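# Move office chair through self-closing door into yellow bay

## Task

Get the office chair through the self-closing door into the other room and leave it in the yellow taped bay there. All five of its wheels must sit inside the tape, with none resting on the tape itself. One robot or both may do it. Before ending, wait until the door has closed. At the end, release the chair and move the robots away from it. The chair must stay in place without any robot holding it. If either robot falls over or is left leaning, the task fails.

## Robot and tools

ROBOTS. Two identical Hello Robot Stretch 4 units, r1 and r2. Each has an omni-wheel base, a lift on a vertical mast, an arm that telescopes forward, a three-joint wrist and a two-finger gripper. They stand about 1.6 m tall, and the base rim lies within 0.23 m of the base origin. Each carries four cameras: <r>_head_camera, <r>_head_left_camera, <r>_head_right_camera and <r>_wrist_camera.

FRAMES. Each robot reports in its own base frame: origin on the floor below the base centre, x ahead, y to the left, z up. hand_pose is a point between the open fingertips, expressed in that frame; the printed value may be slightly wrong. The odometry frame is the base frame as it stood when the scene began. base_odometry counts wheel rotation only, so slipping is counted as motion; heading runs -3.142 to 3.142, left positive. Neither robot knows where the other is except through images, lidar_m and wrist_depth_mm.

execute_actions. Argument "actions" is a list holding one action or none (an empty list just reports state and images). The action is an object keyed "r1" and/or "r2". Per robot you may give:
- "base": exactly one relative move from where the base last reported itself: {"translate_m": d} straight, forward positive, -2 to 2 m; {"strafe_m": d} sideways, left positive, -2 to 2 m; {"rotate_rad": d} turn in place, counter-clockwise positive, -3.2 to 3.2 rad.
- "joints": absolute targets by name: lift_m 0 to 1.2; arm_m 0 to 0.55 (extension); wrist_yaw_rad -1.134 to 4.276 (0 ahead, positive left, 3.14 folded back, above 3.4 the arm may obstruct); wrist_pitch_rad -1.117 to 4.259 (0 level, 1.57 pointing down); wrist_roll_rad -1.117 to 4.259 (positive is clockwise seen from behind the gripper); gripper_m -0.038 to 0.141 (fingertip gap; negative squeezes fingers together). Targets beyond range get clipped and reported.
- "pace": "slow", "default", "fast" or "max" (base up to 0.1/0.3/0.4/0.6 m/s and 1/2/3/4 rad/s; a raised lift lowers these caps).
- "contact_limits": {"arm_m": v}, 0 softest to 0.75 firmest, 0.5 if omitted.
- or only {"end_of_arm": "enable_torque"} to revive wrist or gripper motors that shut off.
All motions in one action begin together; none runs past 15 s. Argument "cameras" lists camera names (or "all"/null for all, [] for none). Any unknown key or bad value rejects the whole call. A robot or joint left out of an action may keep driving toward its earlier target.

wait: "seconds" 0 to 10; nothing new is commanded, the world keeps moving, and it returns state and images. Handy for watching the door swing shut.

zoom_image: "camera" plus "region" [x0, y0, x1, y1] in pixels from the top-left of that camera's most recent full image, no larger than 504 by 504.

finished_scene: "scene" is the number of the current scene; ends it irreversibly and reports success. Only call it once the chair is parked, released, the robots are clear and the door is shut.

RESULT LINES. base_status and joint_status describe how the last action ended: "done" (for the base, the wheels turned the full amount even if slipping), "off_target" (stopped short, may still push), "contact_stop_at_<key>" (blocked; that part goes slack), "limit_stop_at_<name>" (built-in limit), "torque_fault" (wrist or gripper motor gave up and is limp until enable_torque), "time_out". "limit_stop_at_tilt" means a lean beyond 6 degrees; lift, arm and wheels go slack. "limit_stop_at_own_body" means the robot nearly struck itself, likely with the gripper tilted up and rolled. on_its_own covers uncommanded parts; its "held at" is the held target, not the position. turned_by_wheels versus turned_by_imu differing by over about 0.1 rad suggests a collision or slip. base_tilt gives forward/right lean in degrees with a small fixed bias. motor_effort is percent of maximum, bracket showing the action's peak; wheel efforts positive push a right turn. lidar_m has 12 sectors of 30 degrees, first straight ahead then counter-clockwise (4th left, 7th behind, 10th right); "-" means nothing seen or closer than 0.25 m; it misses thin legs and glass but sees the other robot. wrist_depth_mm is a 7x7 grid of depths in mm, 100 to 2000, read from the top left.

GRIPPING. Command a gap smaller than the object to grip; the gripper reading and "done" do not prove a hold, but a firm squeeze shows in gripper effort. Fingertips pressed on a surface can jam; raise the lift.

CAUTIONS. Robots pressing on each other fail the run; after bases touch, further driving presses hard. Two robots given the same command may travel up to about 3 cm apart per metre, which can strain a shared load and tip one. Heavy loads (over 1 kg) with arm_m above 0.2 while driving or turning, high gripper pushes, and fast paces risk tipping. Avoid slamming the door or chair, dropping things and hard shoves. To unfold the wrist at the start, lift_m 0.4 with wrist_yaw_rad 0 in a single action works.

Each tool is called after ">>>" as name(argument=value, ...), one argument or row to a line, values as JSON.

## Session

>>> execute_actions(
  actions=[],
)

Scene clock: 0.00 s.
r1.base_odometry: x=+0.000 y=+0.000 heading=+0.000 (m, m, rad; r1's odometry frame)
r1.turned_by_wheels: +0.000 (rad since the last result)
r1.turned_by_imu: +0.000 (rad since the last result)
r1.base_tilt: forward=-0.2 right=+1.2 (deg)
r1.lidar_m: 2.67 1.31 0.86 0.81 0.82 1.07 2.03 2.06 2.60 3.91 1.39 2.58
r1.base_status: not commanded
r1.joint_positions: lift_m=+0.148 arm_m=+0.001 wrist_yaw_rad=+3.212 wrist_pitch_rad=-0.002 wrist_roll_rad=-0.001 gripper_m=+0.057
r1.joint_status: not commanded
r1.motor_effort: lift_m=+19 arm_m=-1 wrist_yaw_rad=+0 wrist_pitch_rad=-6 wrist_roll_rad=-1 gripper_m=-2 wheel_0=+0 wheel_1=+0 wheel_2=+0 (%)
r1.hand_pose: x=-0.1220 y=+0.0669 z=+0.3272 quat_wxyz=(-0.035, +0.001, +0.000, +0.999) (m; r1's base frame)
r1.wrist_depth_mm: - - 138 - - 1537 1098 / - - 134 - - 1576 1078 / - - 129 262 - 1618 1098 / - 106 133 279 - 1661 1098 / 142 137 - - - 1661 1118 / 188 1430 1430 1537 208 1366 1118 / 186 976 539 946 878 820 878
r2.base_odometry: x=+0.000 y=+0.000 heading=+0.000 (m, m, rad; r2's odometry frame)
r2.turned_by_wheels: +0.000 (rad since the last result)
r2.turned_by_imu: +0.000 (rad since the last result)
r2.base_tilt: forward=-0.2 right=+0.1 (deg)
r2.lidar_m: 1.28 1.18 1.23 1.57 1.97 2.02 2.58 1.60 1.56 2.91 2.74 1.89
r2.base_status: not commanded
r2.joint_positions: lift_m=+0.159 arm_m=+0.000 wrist_yaw_rad=+3.126 wrist_pitch_rad=-0.005 wrist_roll_rad=+0.008 gripper_m=+0.057
r2.joint_status: not commanded
r2.motor_effort: lift_m=+19 arm_m=+0 wrist_yaw_rad=+1 wrist_pitch_rad=-8 wrist_roll_rad=+2 gripper_m=-4 wheel_0=+0 wheel_1=+0 wheel_2=+0 (%)
r2.hand_pose: x=-0.1164 y=+0.0920 z=+0.3382 quat_wxyz=(+0.008, +0.003, +0.004, +1.000) (m; r2's base frame)
r2.wrist_depth_mm: - 138 - - - - 1708 / - 117 157 - - - 1708 / - 123 169 - - - 1756 / 140 140 - - - - 1756 / 1576 - - - - 1983 1661 / 976 1118 199 1042 946 1098 1118 / 235 732 778 - 842 715 768
pictures: r1_head_camera, r1_head_left_camera, r1_head_right_camera, r1_wrist_camera, r2_head_camera, r2_head_left_camera, r2_head_right_camera, r2_wrist_camera
Images, in order (width x height): r1_head_camera 420x560, r1_head_left_camera 420x672, r1_head_right_camera 420x672, r1_wrist_camera 616x392, r2_head_camera 420x560, r2_head_left_camera 420x672, r2_head_right_camera 420x672, r2_wrist_camera 616x392.

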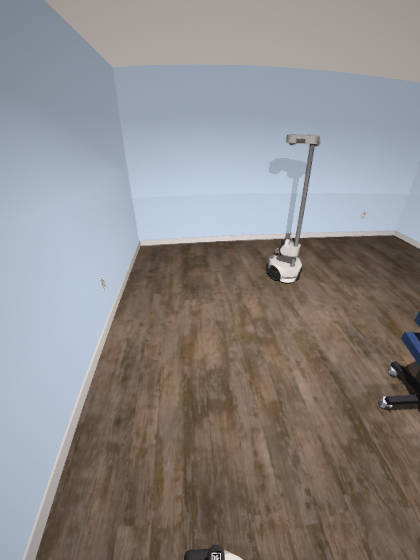

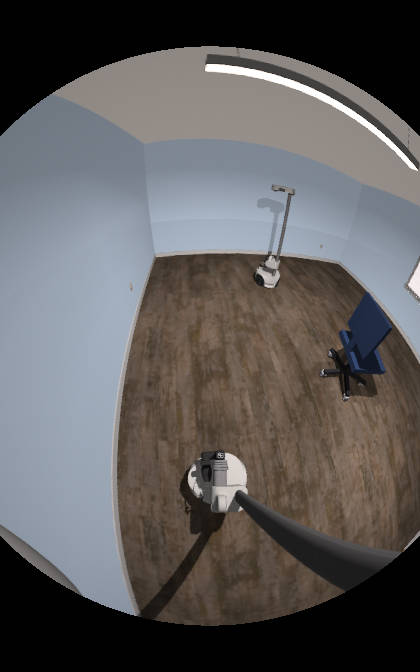

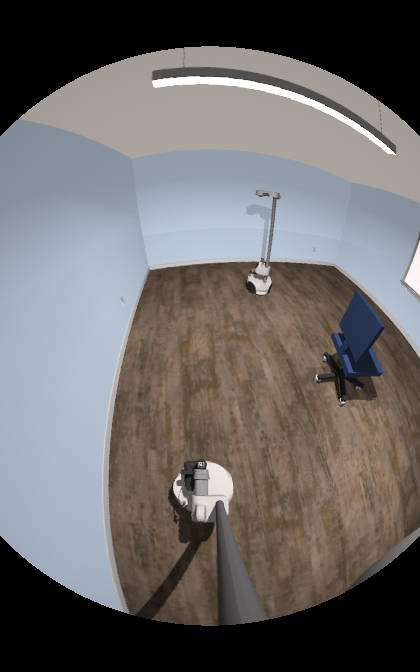

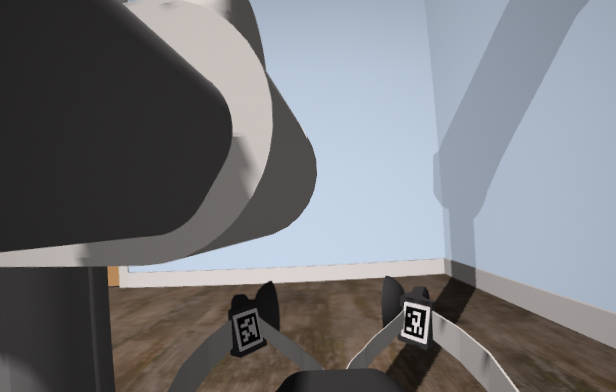

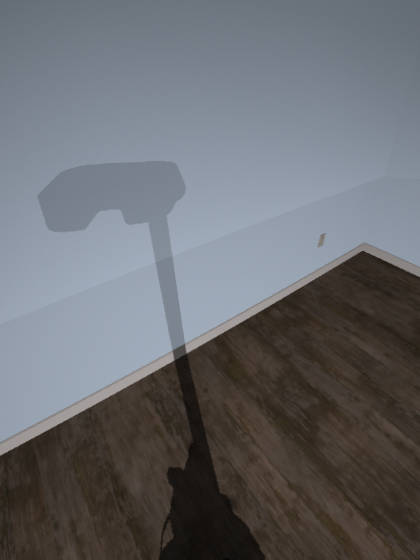

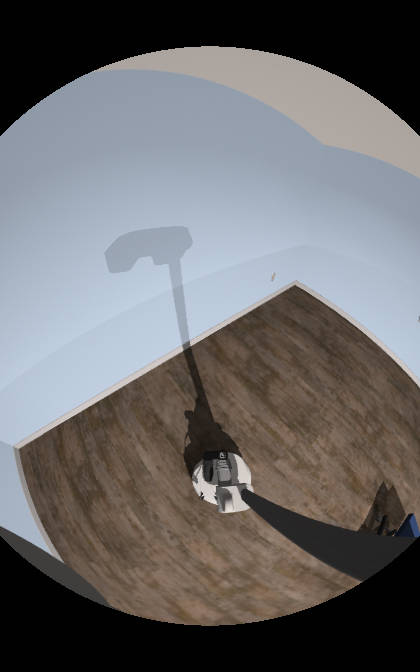

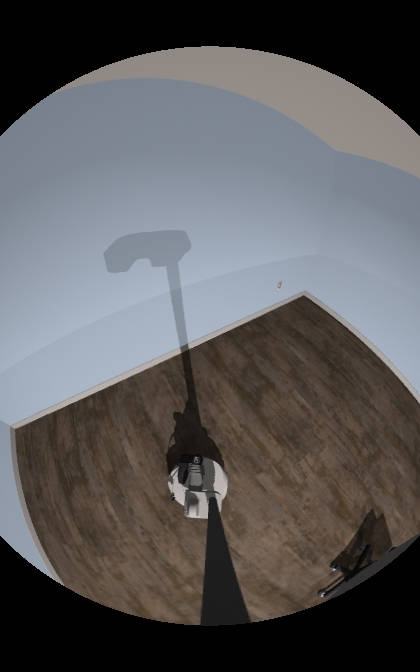

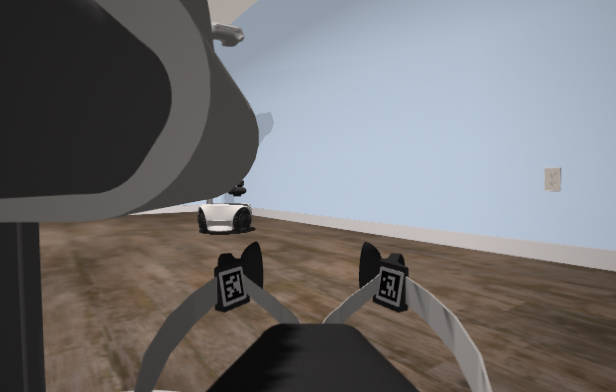

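>>> execute_actions(
  actions=[
    {"r1":{"base":{"rotate_rad":-2.6}},"r2":{"base":{"rotate_rad":-2.57}}},
  ],
  cameras=["r1_head_camera","r1_head_left_camera","r2_head_camera","r2_head_left_camera"],
)

Scene clock: 6.00 s.
r1.base_odometry: x=+0.000 y=+0.000 heading=-2.600 (m, m, rad; r1's odometry frame)
r1.turned_by_wheels: -2.600 (rad since the last result)
r1.turned_by_imu: -2.630 (rad since the last result)
r1.base_tilt: forward=-0.1 right=+1.1 (deg)
r1.lidar_m: 2.08 2.64 3.90 1.40 2.58 2.70 1.34 0.89 0.79 0.82 1.07 2.01
r1.base_status: done
r1.joint_positions: lift_m=+0.148 arm_m=+0.001 wrist_yaw_rad=+3.212 wrist_pitch_rad=-0.002 wrist_roll_rad=-0.001 gripper_m=+0.057
r1.joint_status: not commanded
r1.motor_effort: lift_m=+19(19) arm_m=-1(1) wrist_yaw_rad=+0(0) wrist_pitch_rad=-6(6) wrist_roll_rad=+0(0) gripper_m=-3(2) wheel_0=+1(12) wheel_1=+2(11) wheel_2=+3(11) (%)
r1.hand_pose: x=-0.1219 y=+0.0669 z=+0.3272 quat_wxyz=(-0.035, +0.001, +0.000, +0.999) (m; r1's base frame)
r1.wrist_depth_mm: - - 138 - - - - / - - 135 1983 - - - / - - 129 262 - - - / - 106 133 281 - - - / 143 137 1229 1921 - - - / 188 1025 1182 1537 208 1366 1255 / 186 960 539 946 878 809 854
r2.base_odometry: x=+0.000 y=+0.000 heading=-2.570 (m, m, rad; r2's odometry frame)
r2.turned_by_wheels: -2.570 (rad since the last result)
r2.turned_by_imu: -2.513 (rad since the last result)
r2.base_tilt: forward=-0.3 right=+0.1 (deg)
r2.lidar_m: 1.55 1.63 2.86 2.73 1.75 1.26 1.20 1.25 1.69 1.98 2.06 2.57
r2.base_status: done
r2.joint_positions: lift_m=+0.159 arm_m=+0.000 wrist_yaw_rad=+3.126 wrist_pitch_rad=-0.005 wrist_roll_rad=+0.008 gripper_m=+0.057
r2.joint_status: not commanded
r2.motor_effort: lift_m=+19(19) arm_m=+0(0) wrist_yaw_rad=+1(2) wrist_pitch_rad=-4(6) wrist_roll_rad=+0(1) gripper_m=-3(4) wheel_0=+3(6) wheel_1=+2(7) wheel_2=+2(10) (%)
r2.hand_pose: x=-0.1164 y=+0.0920 z=+0.3382 quat_wxyz=(+0.008, +0.003, +0.004, +1.000) (m; r2's base frame)
r2.wrist_depth_mm: - 138 1308 1336 1366 1366 1366 / - 117 157 1336 1366 1397 1397 / - 124 169 1397 1308 1397 1397 / 140 140 1366 1336 1366 1397 1397 / 1336 1366 1366 1308 1336 1430 1397 / 960 1118 200 1042 960 1138 1118 / 234 741 788 - 842 732 768
pictures: r1_head_camera, r1_head_left_camera, r2_head_camera, r2_head_left_camera
Images, in order (width x height): r1_head_camera 420x560, r1_head_left_camera 420x672, r2_head_camera 420x560, r2_head_left_camera 420x672.

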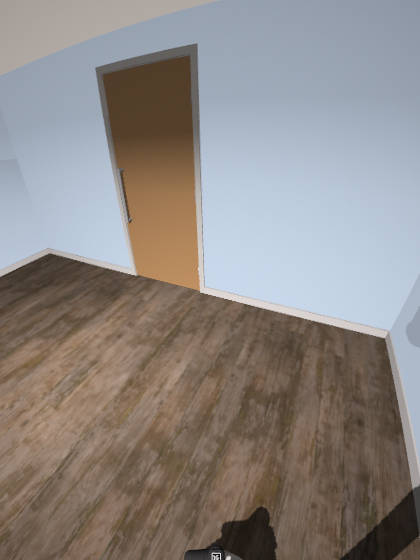

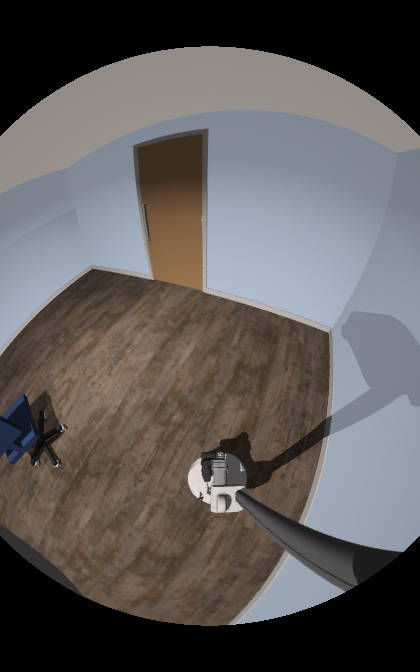

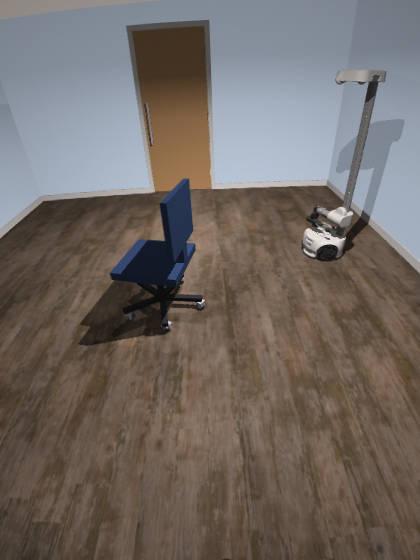

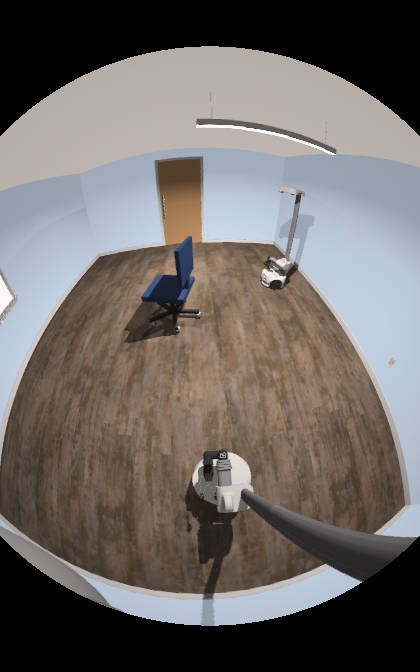

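>>> zoom_image(
  camera="r1_head_camera",
  region=[80, 30, 240, 310],
)

Region (80, 30, 240, 310) of r1_head_camera's 420x560 image, scaled by 1.800, with more detail than that image has; it fills the left 288 columns of this view, and the rest is white.

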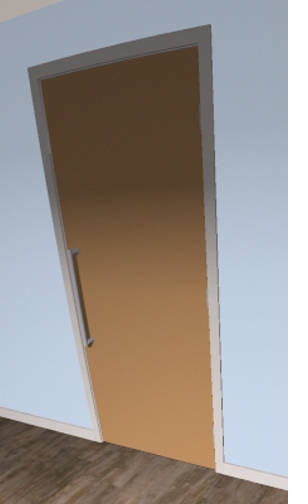

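>>> execute_actions(
  actions=[
    {"r1":{"base":{"rotate_rad":-0.41},"pace":"fast"},"r2":{"base":{"translate_m":0.5},"joints":{"lift_m":0.4,"wrist_yaw_rad":0,"gripper_m":0.12},"pace":"fast"}},
  ],
  cameras=[],
)

>>> execute_actions(
  actions=[
    {"r1":{"base":{"strafe_m":0.0001,"translate_m":1.0}}},
  ],
  cameras=[],
)

Scene clock: 30.77 s.
r1.base_odometry: x=+0.000 y=+0.000 heading=-3.009 (m, m, rad; r1's odometry frame)
r1.turned_by_wheels: -0.409 (rad since the last result)
r1.turned_by_imu: -0.416 (rad since the last result)
r1.base_tilt: forward=-0.2 right=+1.2 (deg)
r1.lidar_m: 2.04 2.10 2.87 1.71 1.40 1.97 3.47 1.19 0.84 0.81 0.81 1.15
r1.base_status: done
r1.joint_positions: lift_m=+0.148 arm_m=+0.001 wrist_yaw_rad=+3.212 wrist_pitch_rad=-0.002 wrist_roll_rad=-0.001 gripper_m=+0.057
r1.joint_status: not commanded
r1.motor_effort: lift_m=+19(19) arm_m=-1(1) wrist_yaw_rad=+0(1) wrist_pitch_rad=-6(6) wrist_roll_rad=+0(0) gripper_m=-3(2) wheel_0=+3(8) wheel_1=+4(10) wheel_2=+5(12) (%)
r1.hand_pose: x=-0.1219 y=+0.0669 z=+0.3272 quat_wxyz=(-0.035, +0.001, +0.000, +0.999) (m; r1's base frame)
r1.wrist_depth_mm: - - 138 - - - - / - - 134 - - - - / - - 129 263 - - - / - 106 134 281 - - - / 143 138 - - - - 1863 / 188 1430 1499 1537 208 1397 1281 / 186 960 539 946 866 820 891
r2.base_odometry: x=-0.420 y=-0.271 heading=-2.569 (m, m, rad; r2's odometry frame)
r2.turned_by_wheels: +0.000 (rad since the last result)
r2.turned_by_imu: +0.001 (rad since the last result)
r2.base_tilt: forward=-0.2 right=+0.0 (deg)
r2.lidar_m: 1.08 1.08 2.86 2.75 2.49 1.77 1.68 1.77 2.07 1.97 2.04 2.13
r2.base_status: done
r2.joint_positions: lift_m=+0.400 arm_m=+0.000 wrist_yaw_rad=+0.000 wrist_pitch_rad=-0.005 wrist_roll_rad=+0.008 gripper_m=+0.120
r2.joint_status: all done
r2.motor_effort: lift_m=+23(26) arm_m=+0(0) wrist_yaw_rad=+0(5) wrist_pitch_rad=-3(6) wrist_roll_rad=+0(1) gripper_m=-1(1) wheel_0=+1(6) wheel_1=+0(7) wheel_2=+1(14) (%)
r2.hand_pose: x=+0.4591 y=-0.0873 z=+0.5793 quat_wxyz=(+1.000, +0.004, -0.002, +0.000) (m; r2's base frame)
r2.wrist_depth_mm: - - - - - - - / - - 1160 - - - - / - - 1138 - - - - / - - - - - - - / 976 878 1281 - - 1808 - / 1808 1661 1430 1661 1537 1618 1708 / 1229 1098 1118 - 1336 1182 1255
pictures: none
No camera images: the call's "cameras" was empty. Leave "cameras" out to get every camera's image.

action 0: r1: "base" must hold exactly one of rotate_rad, strafe_m, translate_m; got {"strafe_m": 0.0001, "translate_m": 1.0}

>>> execute_actions(
  actions=[
    {"r1":{"base":{"translate_m":1.0},"pace":"max"},"r2":{"base":{"strafe_m":0.4},"joints":{"lift_m":0.12,"arm_m":0.2},"pace":"fast"}},
  ],
  cameras=["r2_head_camera","r2_wrist_camera"],
)

>>> execute_actions(
  actions=[
    {"r1":{"base":{"strafe_m":2.0},"joints":{"lift_m":0.6,"wrist_yaw_rad":0,"gripper_m":0.12},"pace":"max"}},
  ],
  cameras=["r1_head_camera","r1_wrist_camera"],
)

Scene clock: 38.13 s.
r1.base_odometry: x=-0.991 y=-0.133 heading=-3.008 (m, m, rad; r1's odometry frame)
r1.turned_by_wheels: +0.000 (rad since the last result)
r1.turned_by_imu: -0.005 (rad since the last result)
r1.base_tilt: forward=-0.2 right=+1.2 (deg)
r1.lidar_m: 1.02 1.07 1.44 3.93 2.10 1.99 3.50 1.17 0.85 0.80 0.82 1.07
r1.base_status: done
r1.joint_positions: lift_m=+0.148 arm_m=+0.001 wrist_yaw_rad=+3.212 wrist_pitch_rad=-0.002 wrist_roll_rad=-0.001 gripper_m=+0.057
r1.joint_status: not commanded
r1.motor_effort: lift_m=+19(19) arm_m=-1(1) wrist_yaw_rad=+0(1) wrist_pitch_rad=-6(6) wrist_roll_rad=+0(0) gripper_m=-2(2) wheel_0=+0(12) wheel_1=+1(11) wheel_2=+2(20) (%)
r1.hand_pose: x=-0.1219 y=+0.0669 z=+0.3272 quat_wxyz=(-0.035, +0.001, +0.000, +0.999) (m; r1's base frame)
r1.wrist_depth_mm: - - 138 - - - - / - - 135 - - - - / - - 129 263 - - - / - 106 133 281 - - - / 142 137 - - - - - / 189 1430 1430 1537 208 1430 1308 / 186 960 539 931 866 831 866
r2.base_odometry: x=-0.204 y=-0.607 heading=-2.569 (m, m, rad; r2's odometry frame)
r2.turned_by_wheels: +0.000 (rad since the last result)
r2.turned_by_imu: +0.002 (rad since the last result)
r2.base_tilt: forward=-0.2 right=+0.1 (deg)
r2.lidar_m: 1.00 1.18 2.48 2.34 2.45 1.79 1.70 1.78 2.40 2.36 2.47 3.21
r2.base_status: done
r2.joint_positions: lift_m=+0.120 arm_m=+0.198 wrist_yaw_rad=+0.000 wrist_pitch_rad=-0.005 wrist_roll_rad=+0.008 gripper_m=+0.120
r2.joint_status: all done
r2.motor_effort: lift_m=+14(21) arm_m=+9(10) wrist_yaw_rad=+0(0) wrist_pitch_rad=-6(5) wrist_roll_rad=+1(1) gripper_m=-2(2) wheel_0=+1(12) wheel_1=-1(11) wheel_2=+0(3) (%)
r2.hand_pose: x=+0.6577 y=-0.0874 z=+0.3000 quat_wxyz=(+1.000, +0.004, -0.002, +0.000) (m; r2's base frame)
r2.wrist_depth_mm: - - - - - - - / - - - - - - - / - 750 676 634 - - - / - - - - - - - / 1756 1756 931 1863 1756 1808 1808 / 976 778 831 866 854 904 991 / 683 707 683 - 732 647 676
pictures: r2_head_camera, r2_wrist_camera
Images, in order (width x height): r2_head_camera 420x560, r2_wrist_camera 616x392.

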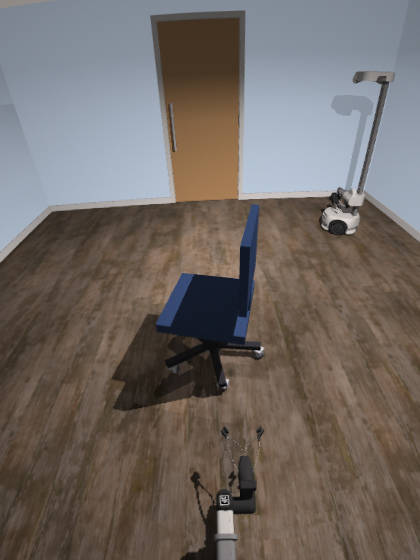

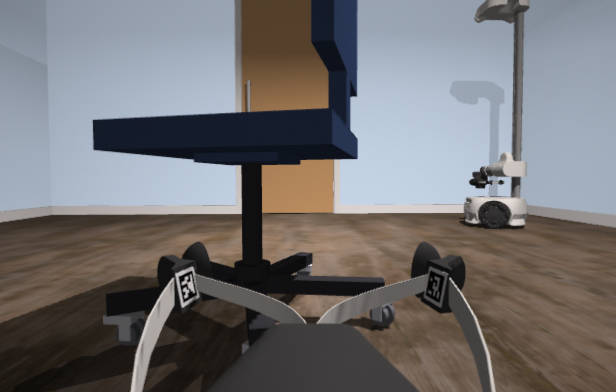

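Scene clock: 42.80 s.
r1.base_odometry: x=-0.725 y=-2.115 heading=-3.008 (m, m, rad; r1's odometry frame)
r1.turned_by_wheels: +0.000 (rad since the last result)
r1.turned_by_imu: +0.000 (rad since the last result)
r1.base_tilt: forward=-0.1 right=+1.2 (deg)
r1.lidar_m: 0.94 1.08 1.46 1.90 1.97 2.70 1.46 1.51 2.92 2.80 1.48 1.07
r1.base_status: done
r1.joint_positions: lift_m=+0.600 arm_m=+0.001 wrist_yaw_rad=+0.000 wrist_pitch_rad=-0.002 wrist_roll_rad=-0.001 gripper_m=+0.120
r1.joint_status: all done
r1.motor_effort: lift_m=+21(25) arm_m=-1(1) wrist_yaw_rad=+1(6) wrist_pitch_rad=-5(6) wrist_roll_rad=+0(0) gripper_m=-1(1) wheel_0=+1(18) wheel_1=-1(17) wheel_2=+0(2) (%)
r1.hand_pose: x=+0.4605 y=-0.0874 z=+0.7787 quat_wxyz=(+1.000, +0.000, -0.001, +0.000) (m; r1's base frame)
r1.wrist_depth_mm: 866 854 842 831 820 820 809 / 842 842 842 820 809 809 798 / 854 842 842 820 820 820 788 / 854 831 820 820 809 788 788 / 842 831 820 809 798 798 788 / 842 831 809 809 809 211 788 / 820 809 809 163 798 778 788
r2.base_odometry: x=-0.204 y=-0.607 heading=-2.569 (m, m, rad; r2's odometry frame)
r2.turned_by_wheels: +0.000 (rad since the last result)
r2.turned_by_imu: +0.001 (rad since the last result)
r2.base_tilt: forward=-0.3 right=+0.2 (deg)
r2.lidar_m: 1.02 1.16 2.48 2.33 2.46 1.78 1.68 1.77 2.41 2.38 2.44 3.30
r2.base_status: not commanded
r2.joint_positions: lift_m=+0.120 arm_m=+0.198 wrist_yaw_rad=+0.000 wrist_pitch_rad=-0.005 wrist_roll_rad=+0.008 gripper_m=+0.120
r2.joint_status: not commanded
r2.motor_effort: lift_m=+14(14) arm_m=+10(9) wrist_yaw_rad=+0(1) wrist_pitch_rad=-5(5) wrist_roll_rad=+1(1) gripper_m=+0(1) wheel_0=+1(1) wheel_1=-2(1) wheel_2=+0(0) (%)
r2.hand_pose: x=+0.6577 y=-0.0874 z=+0.3000 quat_wxyz=(+1.000, +0.004, -0.002, +0.000) (m; r2's base frame)
r2.wrist_depth_mm: - - - - - - - / - - - - - - - / - 750 668 640 - - - / - - - - - - - / 1808 1808 946 1756 1756 1756 1756 / 991 759 842 878 842 904 960 / 683 683 683 - 741 654 683
pictures: r1_head_camera, r1_wrist_camera
Images, in order (width x height): r1_head_camera 420x560, r1_wrist_camera 616x392.

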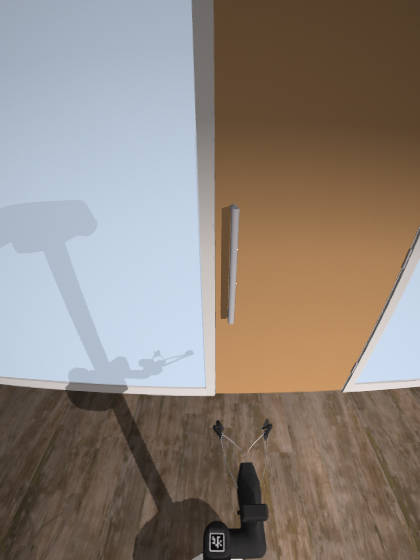

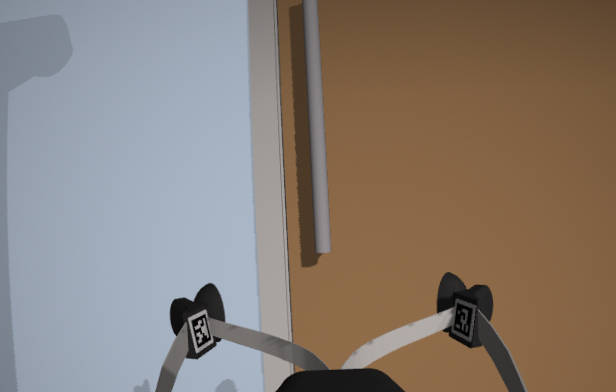

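>>> execute_actions(
  actions=[
    {"r1":{"base":{"strafe_m":-0.07},"joints":{"lift_m":0.66,"wrist_yaw_rad":0.26,"arm_m":0.38}},"r2":{"base":{"strafe_m":0.145},"joints":{"lift_m":0.08,"arm_m":0.3}}},
  ],
  cameras=["r1_head_camera","r1_wrist_camera","r2_wrist_camera"],
)

Scene clock: 54.97 s.
r1.base_odometry: x=-0.735 y=-2.046 heading=-3.008 (m, m, rad; r1's odometry frame)
r1.turned_by_wheels: +0.000 (rad since the last result)
r1.turned_by_imu: -0.002 (rad since the last result)
r1.base_tilt: forward=-0.1 right=+1.2 (deg)
r1.lidar_m: 0.95 1.07 1.46 1.97 2.06 2.80 1.45 1.53 2.87 2.75 1.49 1.06
r1.base_status: done
r1.joint_positions: lift_m=+0.660 arm_m=+0.379 wrist_yaw_rad=+0.260 wrist_pitch_rad=-0.002 wrist_roll_rad=-0.001 gripper_m=+0.120
r1.joint_status: all done
r1.motor_effort: lift_m=+23(27) arm_m=+5(5) wrist_yaw_rad=-1(4) wrist_pitch_rad=-6(6) wrist_roll_rad=-1(0) gripper_m=+1(1) wheel_0=+3(9) wheel_1=-3(11) wheel_2=+0(1) (%)
r1.hand_pose: x=+0.8512 y=-0.0103 z=+0.8386 quat_wxyz=(+0.992, +0.000, -0.001, +0.130) (m; r1's base frame)
r1.wrist_depth_mm: 569 517 473 433 399 377 357 / 564 512 469 430 399 377 355 / 564 512 466 427 397 375 353 / 549 512 466 424 392 373 353 / 559 504 466 424 392 375 351 / 554 504 433 421 384 211 347 / 549 504 452 163 382 362 349
r2.base_odometry: x=-0.125 y=-0.729 heading=-2.569 (m, m, rad; r2's odometry frame)
r2.turned_by_wheels: +0.000 (rad since the last result)
r2.turned_by_imu: +0.002 (rad since the last result)
r2.base_tilt: forward=-0.2 right=+0.0 (deg)
r2.lidar_m: 1.02 3.25 2.27 2.20 2.27 1.76 1.71 1.77 2.38 2.51 2.63 3.48
r2.base_status: done
r2.joint_positions: lift_m=+0.080 arm_m=+0.298 wrist_yaw_rad=+0.000 wrist_pitch_rad=-0.005 wrist_roll_rad=+0.008 gripper_m=+0.120
r2.joint_status: all done
r2.motor_effort: lift_m=+14(14) arm_m=+9(9) wrist_yaw_rad=+1(0) wrist_pitch_rad=-6(8) wrist_roll_rad=+2(1) gripper_m=-1(0) wheel_0=+1(10) wheel_1=-2(8) wheel_2=+0(1) (%)
r2.hand_pose: x=+0.7577 y=-0.0874 z=+0.2601 quat_wxyz=(+1.000, +0.004, -0.002, +0.000) (m; r2's base frame)
r2.wrist_depth_mm: - - - - - - - / - - 603 564 525 - - / - - - 750 - - - / - - - - - - - / 1576 1576 1576 891 1537 1576 1499 / 866 820 683 634 750 809 866 / 609 603 609 - 603 574 603
pictures: r1_head_camera, r1_wrist_camera, r2_wrist_camera
Images, in order (width x height): r1_head_camera 420x560, r1_wrist_camera 616x392, r2_wrist_camera 616x392.

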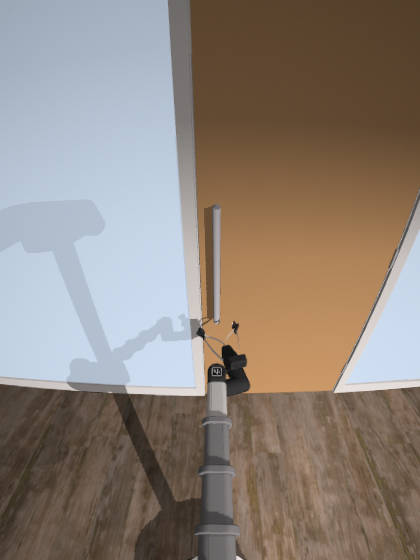

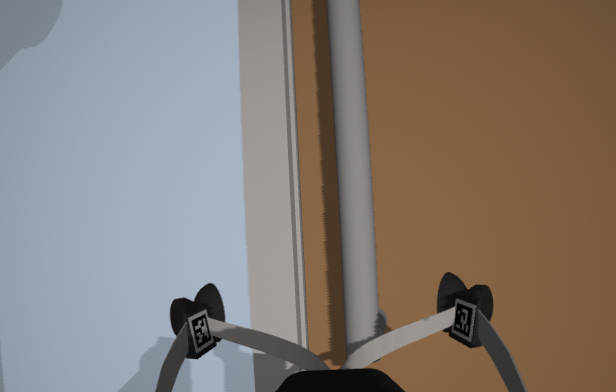

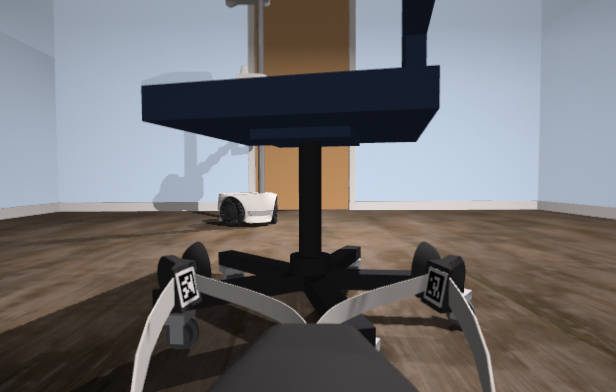

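>>> execute_actions(
  actions=[
    {"r1":{"joints":{"arm_m":0.475,"gripper_m":0.07},"contact_limits":{"arm_m":0.2}},"r2":{"base":{"translate_m":0.48}}},
  ],
  cameras=["r1_wrist_camera","r2_wrist_camera","r2_head_camera"],
)

Scene clock: 60.23 s.
r1.base_odometry: x=-0.735 y=-2.046 heading=-3.008 (m, m, rad; r1's odometry frame)
r1.turned_by_wheels: +0.000 (rad since the last result)
r1.turned_by_imu: -0.002 (rad since the last result)
r1.base_tilt: forward=-0.1 right=+1.2 (deg)
r1.lidar_m: 0.93 1.04 1.47 1.97 2.06 2.79 1.44 1.53 2.87 2.75 1.47 1.07
r1.base_status: not commanded
r1.joint_positions: lift_m=+0.660 arm_m=+0.474 wrist_yaw_rad=+0.260 wrist_pitch_rad=-0.002 wrist_roll_rad=-0.001 gripper_m=+0.070
r1.joint_status: all done
r1.motor_effort: lift_m=+22(23) arm_m=+6(6) wrist_yaw_rad=+0(1) wrist_pitch_rad=-5(6) wrist_roll_rad=+0(0) gripper_m=-2(1) wheel_0=+3(3) wheel_1=-3(3) wheel_2=+0(0) (%)
r1.contact_limits: arm_m 0.2
r1.hand_pose: x=+0.9462 y=-0.0103 z=+0.8386 quat_wxyz=(+0.992, +0.000, -0.001, +0.130) (m; r1's base frame)
r1.wrist_depth_mm: 436 394 351 324 309 289 272 / 430 394 347 252 309 287 272 / 433 392 345 247 309 286 272 / 427 389 340 249 306 285 272 / 424 387 338 329 306 283 271 / 421 387 334 327 215 281 268 / 418 384 325 235 294 273 266
r2.base_odometry: x=-0.529 y=-0.989 heading=-2.569 (m, m, rad; r2's odometry frame)
r2.turned_by_wheels: +0.000 (rad since the last result)
r2.turned_by_imu: +0.001 (rad since the last result)
r2.base_tilt: forward=-0.2 right=+0.1 (deg)
r2.lidar_m: 0.57 0.72 2.29 2.20 2.33 2.30 2.19 2.28 2.61 2.51 2.59 0.60
r2.base_status: done
r2.joint_positions: lift_m=+0.080 arm_m=+0.298 wrist_yaw_rad=+0.000 wrist_pitch_rad=-0.005 wrist_roll_rad=+0.008 gripper_m=+0.120
r2.joint_status: not commanded
r2.motor_effort: lift_m=+14(14) arm_m=+9(9) wrist_yaw_rad=-1(0) wrist_pitch_rad=-4(7) wrist_roll_rad=+2(2) gripper_m=-1(0) wheel_0=+1(6) wheel_1=+1(6) wheel_2=+1(11) (%)
r2.hand_pose: x=+0.7577 y=-0.0874 z=+0.2600 quat_wxyz=(+1.000, +0.004, -0.002, +0.000) (m; r2's base frame)
r2.wrist_depth_mm: 234 235 226 216 206 236 236 / - 377 301 296 303 379 - / - - - 303 - - - / - - - 304 - - - / 1576 1576 1576 306 1576 1618 1499 / 891 809 750 301 535 788 866 / 603 539 433 - 609 569 603
pictures: r1_wrist_camera, r2_head_camera, r2_wrist_camera
Images, in order (width x height): r1_wrist_camera 616x392, r2_head_camera 420x560, r2_wrist_camera 616x392.

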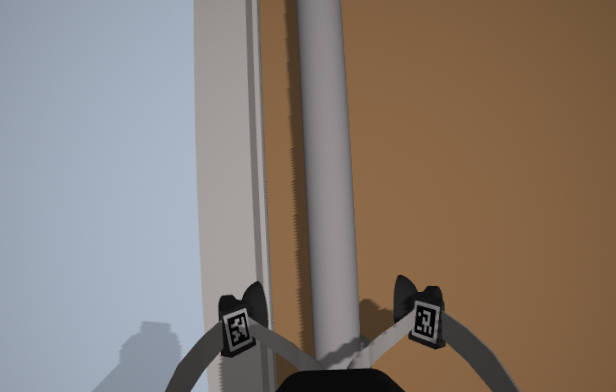

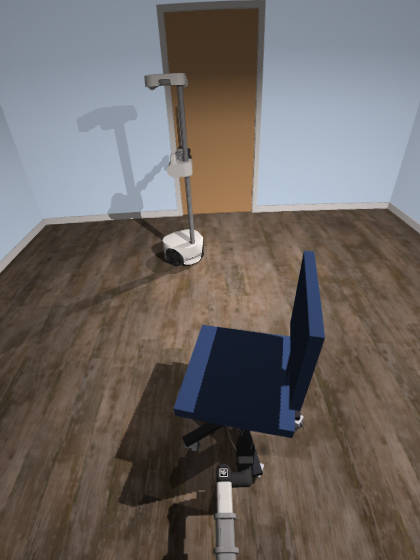

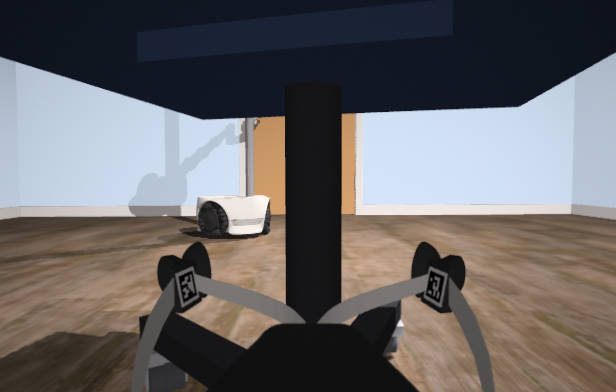

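>>> execute_actions(
  actions=[
    {"r1":{"joints":{"arm_m":0.503},"contact_limits":{"arm_m":0.2}},"r2":{"base":{"translate_m":0.095}}},
  ],
  cameras=[],
)

>>> execute_actions(
  actions=[
    {"r1":{"joints":{"gripper_m":-0.02}},"r2":{"joints":{"gripper_m":0.01}}},
  ],
  cameras=["r1_wrist_camera","r2_wrist_camera","r2_head_camera"],
)

Scene clock: 63.93 s.
r1.base_odometry: x=-0.735 y=-2.046 heading=-3.008 (m, m, rad; r1's odometry frame)
r1.turned_by_wheels: +0.000 (rad since the last result)
r1.turned_by_imu: -0.001 (rad since the last result)
r1.base_tilt: forward=-0.2 right=+1.3 (deg)
r1.lidar_m: 0.95 1.06 1.48 1.95 2.06 2.82 1.45 1.53 2.86 2.74 1.48 1.06
r1.base_status: not commanded
r1.joint_positions: lift_m=+0.660 arm_m=+0.502 wrist_yaw_rad=+0.260 wrist_pitch_rad=-0.002 wrist_roll_rad=-0.001 gripper_m=+0.070
r1.joint_status: all done
r1.motor_effort: lift_m=+22(22) arm_m=+6(4) wrist_yaw_rad=+1(0) wrist_pitch_rad=-5(5) wrist_roll_rad=-1(0) gripper_m=+1(1) wheel_0=+3(3) wheel_1=-3(3) wheel_2=+0(0) (%)
r1.contact_limits: arm_m 0.2
r1.hand_pose: x=+0.9742 y=-0.0103 z=+0.8386 quat_wxyz=(+0.992, +0.000, -0.001, +0.130) (m; r1's base frame)
r1.wrist_depth_mm: 397 362 319 226 282 263 249 / 389 357 315 220 282 260 249 / 389 355 315 219 279 259 249 / 392 351 314 220 279 262 246 / 387 353 310 220 277 259 247 / 384 351 307 214 215 256 245 / 382 351 298 210 267 248 243
r2.base_odometry: x=-0.609 y=-1.041 heading=-2.569 (m, m, rad; r2's odometry frame)
r2.turned_by_wheels: +0.000 (rad since the last result)
r2.turned_by_imu: +0.001 (rad since the last result)
r2.base_tilt: forward=-0.2 right=+0.1 (deg)
r2.lidar_m: 0.50 0.59 2.34 2.20 2.31 2.40 2.28 2.37 2.64 2.51 2.59 0.48
r2.base_status: done
r2.joint_positions: lift_m=+0.080 arm_m=+0.298 wrist_yaw_rad=+0.000 wrist_pitch_rad=-0.005 wrist_roll_rad=+0.008 gripper_m=+0.120
r2.joint_status: not commanded
r2.motor_effort: lift_m=+14(14) arm_m=+9(9) wrist_yaw_rad=+0(1) wrist_pitch_rad=-6(5) wrist_roll_rad=+1(1) gripper_m=-1(1) wheel_0=+2(6) wheel_1=+0(6) wheel_2=+0(7) (%)
r2.hand_pose: x=+0.7577 y=-0.0874 z=+0.2600 quat_wxyz=(+1.000, +0.004, -0.002, +0.000) (m; r2's base frame)
r2.wrist_depth_mm: 234 188 189 190 189 205 236 / - 375 338 204 304 379 - / - - - 204 - - - / - - - 206 - - - / 1576 1618 1576 208 1576 1576 1537 / 878 820 750 206 530 798 878 / 603 427 609 - 492 574 603
pictures: none
No camera images: the call's "cameras" was empty. Leave "cameras" out to get every camera's image.

Scene clock: 65.90 s.
r1.base_odometry: x=-0.735 y=-2.046 heading=-3.008 (m, m, rad; r1's odometry frame)
r1.turned_by_wheels: +0.000 (rad since the last result)
r1.turned_by_imu: -0.001 (rad since the last result)
r1.base_tilt: forward=-0.1 right=+1.1 (deg)
r1.lidar_m: 0.92 1.06 1.47 1.96 2.04 2.84 1.45 1.54 2.88 2.73 1.47 1.06
r1.base_status: not commanded
r1.joint_positions: lift_m=+0.660 arm_m=+0.502 wrist_yaw_rad=+0.265 wrist_pitch_rad=-0.002 wrist_roll_rad=-0.001 gripper_m=-0.019
r1.joint_status: all done
r1.motor_effort: lift_m=+22(23) arm_m=+3(5) wrist_yaw_rad=-13(14) wrist_pitch_rad=-5(5) wrist_roll_rad=-1(0) gripper_m=-20(22) wheel_0=+3(3) wheel_1=-3(3) wheel_2=+0(0) (%)
r1.hand_pose: x=+0.9747 y=-0.0089 z=+0.8386 quat_wxyz=(+0.991, +0.000, -0.001, +0.132) (m; r1's base frame)
r1.wrist_depth_mm: 397 364 317 211 272 254 241 / 394 359 315 208 272 253 240 / 392 355 314 209 270 252 240 / 389 355 312 209 268 252 240 / 387 357 307 206 268 250 238 / 389 353 307 199 196 248 236 / 389 349 174 198 257 150 236
r2.base_odometry: x=-0.609 y=-1.041 heading=-2.569 (m, m, rad; r2's odometry frame)
r2.turned_by_wheels: +0.000 (rad since the last result)
r2.turned_by_imu: +0.000 (rad since the last result)
r2.base_tilt: forward=-0.3 right=+0.1 (deg)
r2.lidar_m: 0.48 0.56 2.35 2.16 2.28 2.43 2.28 2.37 2.63 2.50 2.58 0.46
r2.base_status: not commanded
r2.joint_positions: lift_m=+0.080 arm_m=+0.299 wrist_yaw_rad=+0.001 wrist_pitch_rad=-0.004 wrist_roll_rad=+0.008 gripper_m=+0.011
r2.joint_status: all done
r2.motor_effort: lift_m=+14(14) arm_m=+6(9) wrist_yaw_rad=-4(6) wrist_pitch_rad=-6(6) wrist_roll_rad=+1(1) gripper_m=-28(27) wheel_0=-1(2) wheel_1=-1(1) wheel_2=+0(0) (%)
r2.hand_pose: x=+0.7584 y=-0.0871 z=+0.2599 quat_wxyz=(+1.000, +0.004, -0.002, +0.001) (m; r2's base frame)
r2.wrist_depth_mm: 234 188 190 190 190 205 237 / - 375 336 195 379 375 - / - - - 196 - - - / - - - 198 - - - / 1576 1576 1576 198 1576 1618 1576 / 878 878 193 199 193 798 854 / 603 399 609 - 488 574 603
pictures: r1_wrist_camera, r2_head_camera, r2_wrist_camera
Images, in order (width x height): r1_wrist_camera 616x392, r2_head_camera 420x560, r2_wrist_camera 616x392.

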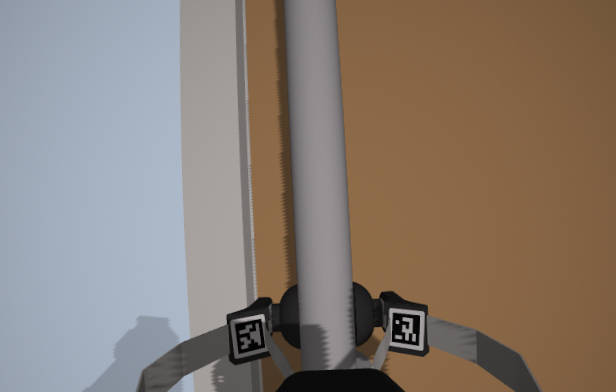

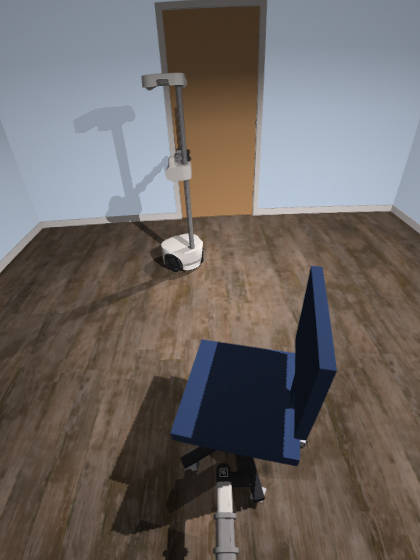

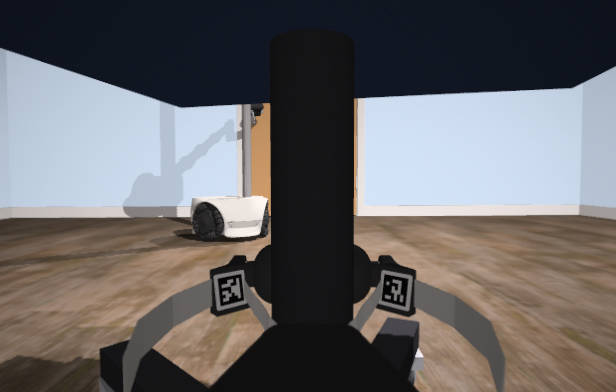

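>>> execute_actions(
  actions=[
    {"r1":{"base":{"translate_m":-0.12},"joints":{"wrist_yaw_rad":0.235},"pace":"slow"}},
  ],
  cameras=["r1_wrist_camera","r1_head_camera"],
)

Scene clock: 70.13 s.
r1.base_odometry: x=-0.616 y=-2.030 heading=-3.010 (m, m, rad; r1's odometry frame)
r1.turned_by_wheels: -0.001 (rad since the last result)
r1.turned_by_imu: -0.002 (rad since the last result)
r1.base_tilt: forward=-0.1 right=+1.2 (deg)
r1.lidar_m: 0.93 1.19 1.61 1.98 2.04 2.81 1.33 1.42 2.84 2.74 1.65 1.07
r1.base_status: done
r1.joint_positions: lift_m=+0.660 arm_m=+0.502 wrist_yaw_rad=+0.231 wrist_pitch_rad=-0.002 wrist_roll_rad=-0.001 gripper_m=-0.019
r1.joint_status: all done
r1.motor_effort: lift_m=+23(22) arm_m=+3(3) wrist_yaw_rad=+13(26) wrist_pitch_rad=-6(6) wrist_roll_rad=+0(0) gripper_m=-22(24) wheel_0=-11(9) wheel_1=-7(8) wheel_2=+1(17) (%)
r1.hand_pose: x=+0.9742 y=-0.0191 z=+0.8385 quat_wxyz=(+0.993, +0.000, -0.001, +0.115) (m; r1's base frame)
r1.wrist_depth_mm: 539 504 462 209 281 272 266 / 539 500 462 209 277 271 266 / 535 500 459 205 278 271 263 / 530 492 455 202 274 267 263 / 535 492 455 203 273 266 260 / 530 488 452 198 200 264 259 / 530 488 174 196 201 153 258
r2.base_odometry: x=-0.609 y=-1.041 heading=-2.569 (m, m, rad; r2's odometry frame)
r2.turned_by_wheels: +0.000 (rad since the last result)
r2.turned_by_imu: +0.001 (rad since the last result)
r2.base_tilt: forward=-0.2 right=+0.2 (deg)
r2.lidar_m: 0.47 0.56 2.35 2.19 2.30 2.39 2.29 2.37 2.63 2.47 2.56 0.47
r2.base_status: not commanded
r2.joint_positions: lift_m=+0.080 arm_m=+0.299 wrist_yaw_rad=+0.001 wrist_pitch_rad=-0.004 wrist_roll_rad=+0.008 gripper_m=+0.011
r2.joint_status: not commanded
r2.motor_effort: lift_m=+14(14) arm_m=+6(6) wrist_yaw_rad=-5(2) wrist_pitch_rad=-8(5) wrist_roll_rad=+1(2) gripper_m=-28(26) wheel_0=+0(1) wheel_1=-1(1) wheel_2=+0(0) (%)
r2.hand_pose: x=+0.7584 y=-0.0871 z=+0.2599 quat_wxyz=(+1.000, +0.004, -0.002, +0.001) (m; r2's base frame)
r2.wrist_depth_mm: 234 187 189 189 190 205 236 / - 377 340 195 377 377 - / - - - 195 - - - / - - - 197 - - - / 1618 1576 1618 199 1537 1537 1537 / 891 866 193 199 193 809 878 / 609 402 609 - 488 569 609
pictures: r1_head_camera, r1_wrist_camera
Images, in order (width x height): r1_head_camera 420x560, r1_wrist_camera 616x392.

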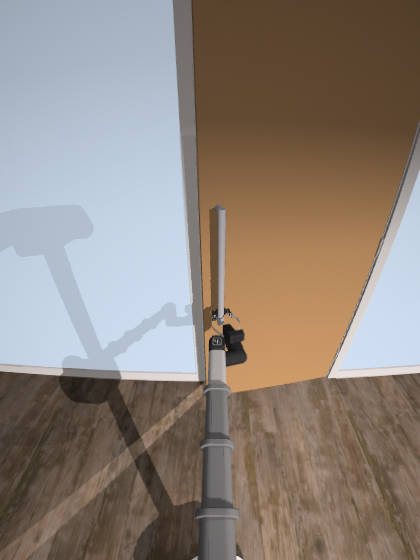

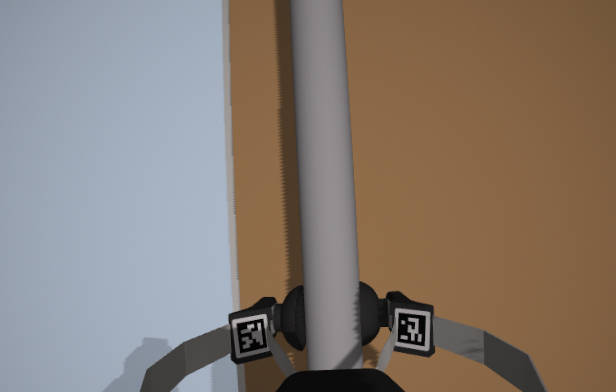

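>>> execute_actions(
  actions=[
    {"r1":{"base":{"strafe_m":-0.03}}},
  ],
  cameras=[],
)

>>> execute_actions(
  actions=[
    {"r1":{"base":{"translate_m":-0.12}}},
  ],
  cameras=[],
)

Scene clock: 74.10 s.
r1.base_odometry: x=-0.620 y=-2.000 heading=-3.008 (m, m, rad; r1's odometry frame)
r1.turned_by_wheels: +0.002 (rad since the last result)
r1.turned_by_imu: +0.001 (rad since the last result)
r1.base_tilt: forward=-0.1 right=+1.1 (deg)
r1.lidar_m: 0.94 1.20 1.63 2.01 2.09 2.86 1.33 1.39 2.82 2.72 1.66 1.11
r1.base_status: done
r1.joint_positions: lift_m=+0.660 arm_m=+0.502 wrist_yaw_rad=+0.251 wrist_pitch_rad=-0.002 wrist_roll_rad=-0.001 gripper_m=-0.019
r1.joint_status: not commanded
r1.on_its_own: wrist_yaw_rad is at rest, and its effort (-45) is outside its rest range (-13 to +13)
r1.motor_effort: lift_m=+23(22) arm_m=+3(3) wrist_yaw_rad=-45(45) wrist_pitch_rad=-5(6) wrist_roll_rad=-1(0) gripper_m=-21(23) wheel_0=+15(19) wheel_1=+6(13) wheel_2=+4(3) (%)
r1.hand_pose: x=+0.9745 y=-0.0131 z=+0.8385 quat_wxyz=(+0.992, +0.000, -0.001, +0.125) (m; r1's base frame)
r1.wrist_depth_mm: 569 517 298 211 277 268 259 / 564 512 466 208 276 267 258 / 564 508 462 206 276 265 258 / 549 504 462 206 273 263 257 / 554 508 466 206 272 263 256 / 544 504 289 198 200 260 253 / 549 500 172 198 263 149 252
r2.base_odometry: x=-0.609 y=-1.041 heading=-2.569 (m, m, rad; r2's odometry frame)
r2.turned_by_wheels: +0.000 (rad since the last result)
r2.turned_by_imu: +0.001 (rad since the last result)
r2.base_tilt: forward=-0.2 right=+0.1 (deg)
r2.lidar_m: 0.48 0.59 2.32 2.18 2.28 2.40 2.28 2.40 2.65 2.51 2.55 0.47
r2.base_status: not commanded
r2.joint_positions: lift_m=+0.080 arm_m=+0.299 wrist_yaw_rad=+0.001 wrist_pitch_rad=-0.004 wrist_roll_rad=+0.008 gripper_m=+0.011
r2.joint_status: not commanded
r2.motor_effort: lift_m=+14(14) arm_m=+6(6) wrist_yaw_rad=-2(3) wrist_pitch_rad=-7(6) wrist_roll_rad=+1(2) gripper_m=-25(28) wheel_0=-1(0) wheel_1=-1(2) wheel_2=+0(0) (%)
r2.hand_pose: x=+0.7584 y=-0.0871 z=+0.2599 quat_wxyz=(+1.000, +0.004, -0.002, +0.001) (m; r2's base frame)
r2.wrist_depth_mm: 233 189 190 189 190 205 237 / - 375 338 195 379 379 - / - - - 195 - - - / - - - 198 - - - / 1537 1576 1618 198 1537 1537 1576 / 866 878 193 200 193 798 878 / 603 399 615 - 484 574 609
pictures: none
No camera images: the call's "cameras" was empty. Leave "cameras" out to get every camera's image.

Scene clock: 75.87 s.
r1.base_odometry: x=-0.501 y=-1.984 heading=-3.010 (m, m, rad; r1's odometry frame)
r1.turned_by_wheels: -0.002 (rad since the last result)
r1.turned_by_imu: -0.002 (rad since the last result)
r1.base_tilt: forward=-0.1 right=+1.2 (deg)
r1.lidar_m: 0.94 1.29 1.80 2.00 2.11 2.84 1.20 1.26 2.81 2.72 1.80 1.14
r1.base_status: done
r1.joint_positions: lift_m=+0.660 arm_m=+0.503 wrist_yaw_rad=+0.225 wrist_pitch_rad=-0.002 wrist_roll_rad=-0.001 gripper_m=-0.019
r1.joint_status: not commanded
r1.on_its_own: wrist_yaw_rad is at rest, and its effort (+29) is outside its rest range (-13 to +13)
r1.motor_effort: lift_m=+23(23) arm_m=+1(3) wrist_yaw_rad=+29(46) wrist_pitch_rad=-6(6) wrist_roll_rad=-1(0) gripper_m=-20(23) wheel_0=-13(9) wheel_1=-11(13) wheel_2=-5(27) (%)
r1.hand_pose: x=+0.9744 y=-0.0208 z=+0.8385 quat_wxyz=(+0.994, +0.000, -0.001, +0.112) (m; r1's base frame)
r1.wrist_depth_mm: 699 654 285 208 289 291 296 / 699 640 597 207 287 290 293 / 683 640 591 208 286 290 290 / 691 640 585 210 283 286 287 / 676 634 585 276 282 285 286 / 668 627 585 201 198 281 286 / 683 627 171 195 197 163 282
r2.base_odometry: x=-0.609 y=-1.041 heading=-2.569 (m, m, rad; r2's odometry frame)
r2.turned_by_wheels: +0.000 (rad since the last result)
r2.turned_by_imu: +0.001 (rad since the last result)
r2.base_tilt: forward=-0.2 right=+0.2 (deg)
r2.lidar_m: 0.49 0.58 2.33 2.20 2.31 2.40 2.27 2.36 2.64 2.49 2.58 0.46
r2.base_status: not commanded
r2.joint_positions: lift_m=+0.080 arm_m=+0.299 wrist_yaw_rad=+0.001 wrist_pitch_rad=-0.004 wrist_roll_rad=+0.008 gripper_m=+0.011
r2.joint_status: not commanded
r2.motor_effort: lift_m=+14(14) arm_m=+6(6) wrist_yaw_rad=-3(3) wrist_pitch_rad=-7(9) wrist_roll_rad=+1(1) gripper_m=-27(26) wheel_0=+0(1) wheel_1=-1(2) wheel_2=+0(0) (%)
r2.hand_pose: x=+0.7584 y=-0.0871 z=+0.2599 quat_wxyz=(+1.000, +0.004, -0.002, +0.001) (m; r2's base frame)
r2.wrist_depth_mm: 234 189 189 190 190 205 236 / - 377 340 195 379 377 - / - - - 196 - - - / - - - 198 - - - / 1576 1576 1576 198 1576 1576 1537 / 866 866 193 199 193 798 878 / 609 399 609 - 488 569 609
pictures: none
No camera images: the call's "cameras" was empty. Leave "cameras" out to get every camera's image.

>>> execute_actions(
  actions=[
    {"r1":{"base":{"strafe_m":-0.095},"joints":{"arm_m":0.382}}},
  ],
  cameras=[],
)

Scene clock: 79.00 s.
r1.base_odometry: x=-0.513 y=-1.890 heading=-3.009 (m, m, rad; r1's odometry frame)
r1.turned_by_wheels: +0.001 (rad since the last result)
r1.turned_by_imu: +0.001 (rad since the last result)
r1.base_tilt: forward=-0.1 right=+1.2 (deg)
r1.lidar_m: 0.81 1.30 1.80 2.10 2.20 2.99 1.21 1.24 2.72 2.61 1.79 1.08
r1.base_status: done
r1.joint_positions: lift_m=+0.660 arm_m=+0.383 wrist_yaw_rad=+0.248 wrist_pitch_rad=-0.002 wrist_roll_rad=-0.001 gripper_m=-0.019
r1.joint_status: all done
r1.on_its_own: wrist_yaw_rad is at rest, and its effort (-36) is outside its rest range (-13 to +13)
r1.motor_effort: lift_m=+23(23) arm_m=-4(16) wrist_yaw_rad=-36(36) wrist_pitch_rad=-6(7) wrist_roll_rad=+0(1) gripper_m=-20(26) wheel_0=+14(10) wheel_1=+4(19) wheel_2=+1(3) (%)
r1.hand_pose: x=+0.8547 y=-0.0140 z=+0.8385 quat_wxyz=(+0.992, +0.000, -0.001, +0.124) (m; r1's base frame)
r1.wrist_depth_mm: 931 820 279 208 303 319 327 / 917 809 277 206 301 312 327 / 891 809 276 207 297 310 324 / 891 820 273 207 296 307 320 / 878 809 272 204 293 304 319 / 878 809 268 198 204 303 312 / 878 798 172 196 283 153 310
r2.base_odometry: x=-0.609 y=-1.041 heading=-2.569 (m, m, rad; r2's odometry frame)
r2.turned_by_wheels: +0.000 (rad since the last result)
r2.turned_by_imu: +0.001 (rad since the last result)
r2.base_tilt: forward=-0.2 right=+0.1 (deg)
r2.lidar_m: 0.51 0.57 2.34 2.20 2.31 2.40 2.28 2.38 2.63 2.49 2.59 0.47
r2.base_status: not commanded
r2.joint_positions: lift_m=+0.080 arm_m=+0.299 wrist_yaw_rad=+0.001 wrist_pitch_rad=-0.004 wrist_roll_rad=+0.008 gripper_m=+0.011
r2.joint_status: not commanded
r2.motor_effort: lift_m=+14(14) arm_m=+6(6) wrist_yaw_rad=-4(3) wrist_pitch_rad=-4(6) wrist_roll_rad=+1(1) gripper_m=-26(25) wheel_0=-1(0) wheel_1=-1(1) wheel_2=+0(0) (%)
r2.hand_pose: x=+0.7584 y=-0.0871 z=+0.2599 quat_wxyz=(+1.000, +0.004, -0.002, +0.001) (m; r2's base frame)
r2.wrist_depth_mm: 234 188 189 189 189 204 236 / - 377 336 194 382 382 - / - - - 196 - - - / - - - 198 - - - / 1537 1537 1499 199 1576 1537 1618 / 891 891 193 200 193 809 866 / 603 397 609 - 484 564 603
pictures: none
No camera images: the call's "cameras" was empty. Leave "cameras" out to get every camera's image.

>>> execute_actions(
  actions=[
    {"r1":{"base":{"strafe_m":-0.148},"joints":{"arm_m":0.236,"wrist_yaw_rad":0.36}}},
  ],
  cameras=["r1_head_camera"],
)

Scene clock: 82.13 s.
r1.base_odometry: x=-0.533 y=-1.744 heading=-3.007 (m, m, rad; r1's odometry frame)
r1.turned_by_wheels: +0.001 (rad since the last result)
r1.turned_by_imu: -0.001 (rad since the last result)
r1.base_tilt: forward=-0.2 right=+1.2 (deg)
r1.lidar_m: 0.67 1.28 1.80 2.24 2.37 3.18 1.19 1.35 2.57 2.47 1.83 1.10
r1.base_status: done
r1.joint_positions: lift_m=+0.660 arm_m=+0.236 wrist_yaw_rad=+0.374 wrist_pitch_rad=-0.002 wrist_roll_rad=-0.001 gripper_m=-0.019
r1.joint_status: all done
r1.on_its_own: wrist_yaw_rad is at rest, and its effort (-38) is outside its rest range (-13 to +13)
r1.motor_effort: lift_m=+23(23) arm_m=-2(14) wrist_yaw_rad=-38(42) wrist_pitch_rad=-7(9) wrist_roll_rad=+0(0) gripper_m=-20(26) wheel_0=+12(17) wheel_1=+3(15) wheel_2=-1(3) (%)
r1.hand_pose: x=+0.7078 y=+0.0240 z=+0.8384 quat_wxyz=(+0.983, +0.000, -0.001, +0.186) (m; r1's base frame)
r1.wrist_depth_mm: 1336 1138 281 216 322 345 366 / 1336 1138 278 213 317 342 362 / 1336 1160 276 212 312 334 357 / 1308 1138 277 213 309 330 353 / 1308 1138 274 212 309 330 351 / 1308 1118 267 204 200 325 347 / 1308 1118 171 202 294 149 342
r2.base_odometry: x=-0.609 y=-1.041 heading=-2.569 (m, m, rad; r2's odometry frame)
r2.turned_by_wheels: +0.000 (rad since the last result)
r2.turned_by_imu: +0.001 (rad since the last result)
r2.base_tilt: forward=-0.2 right=+0.1 (deg)
r2.lidar_m: 0.47 0.59 2.35 2.18 2.30 2.39 2.27 2.37 2.64 2.48 2.57 0.46
r2.base_status: not commanded
r2.joint_positions: lift_m=+0.080 arm_m=+0.299 wrist_yaw_rad=+0.001 wrist_pitch_rad=-0.004 wrist_roll_rad=+0.008 gripper_m=+0.011
r2.joint_status: not commanded
r2.motor_effort: lift_m=+14(14) arm_m=+6(6) wrist_yaw_rad=-4(4) wrist_pitch_rad=-9(9) wrist_roll_rad=+1(1) gripper_m=-25(28) wheel_0=+0(0) wheel_1=-1(1) wheel_2=+0(0) (%)
r2.hand_pose: x=+0.7584 y=-0.0871 z=+0.2599 quat_wxyz=(+1.000, +0.004, -0.002, +0.001) (m; r2's base frame)
r2.wrist_depth_mm: 236 189 189 189 190 205 236 / - 377 340 194 379 382 - / - - - 196 - - - / - - - 197 - - - / 1576 1576 1537 199 1537 1537 1537 / 866 878 193 199 192 798 878 / 615 399 609 - 484 574 603
pictures: r1_head_camera
Images, in order (width x height): r1_head_camera 420x560.

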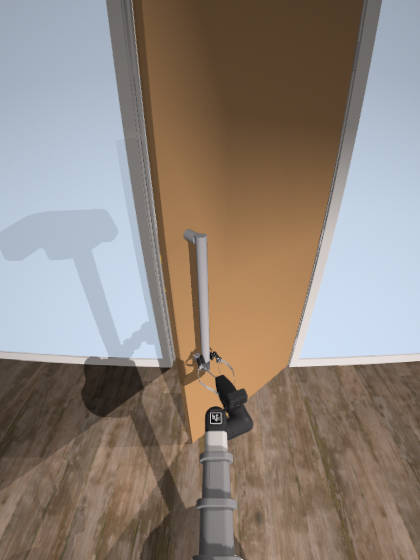

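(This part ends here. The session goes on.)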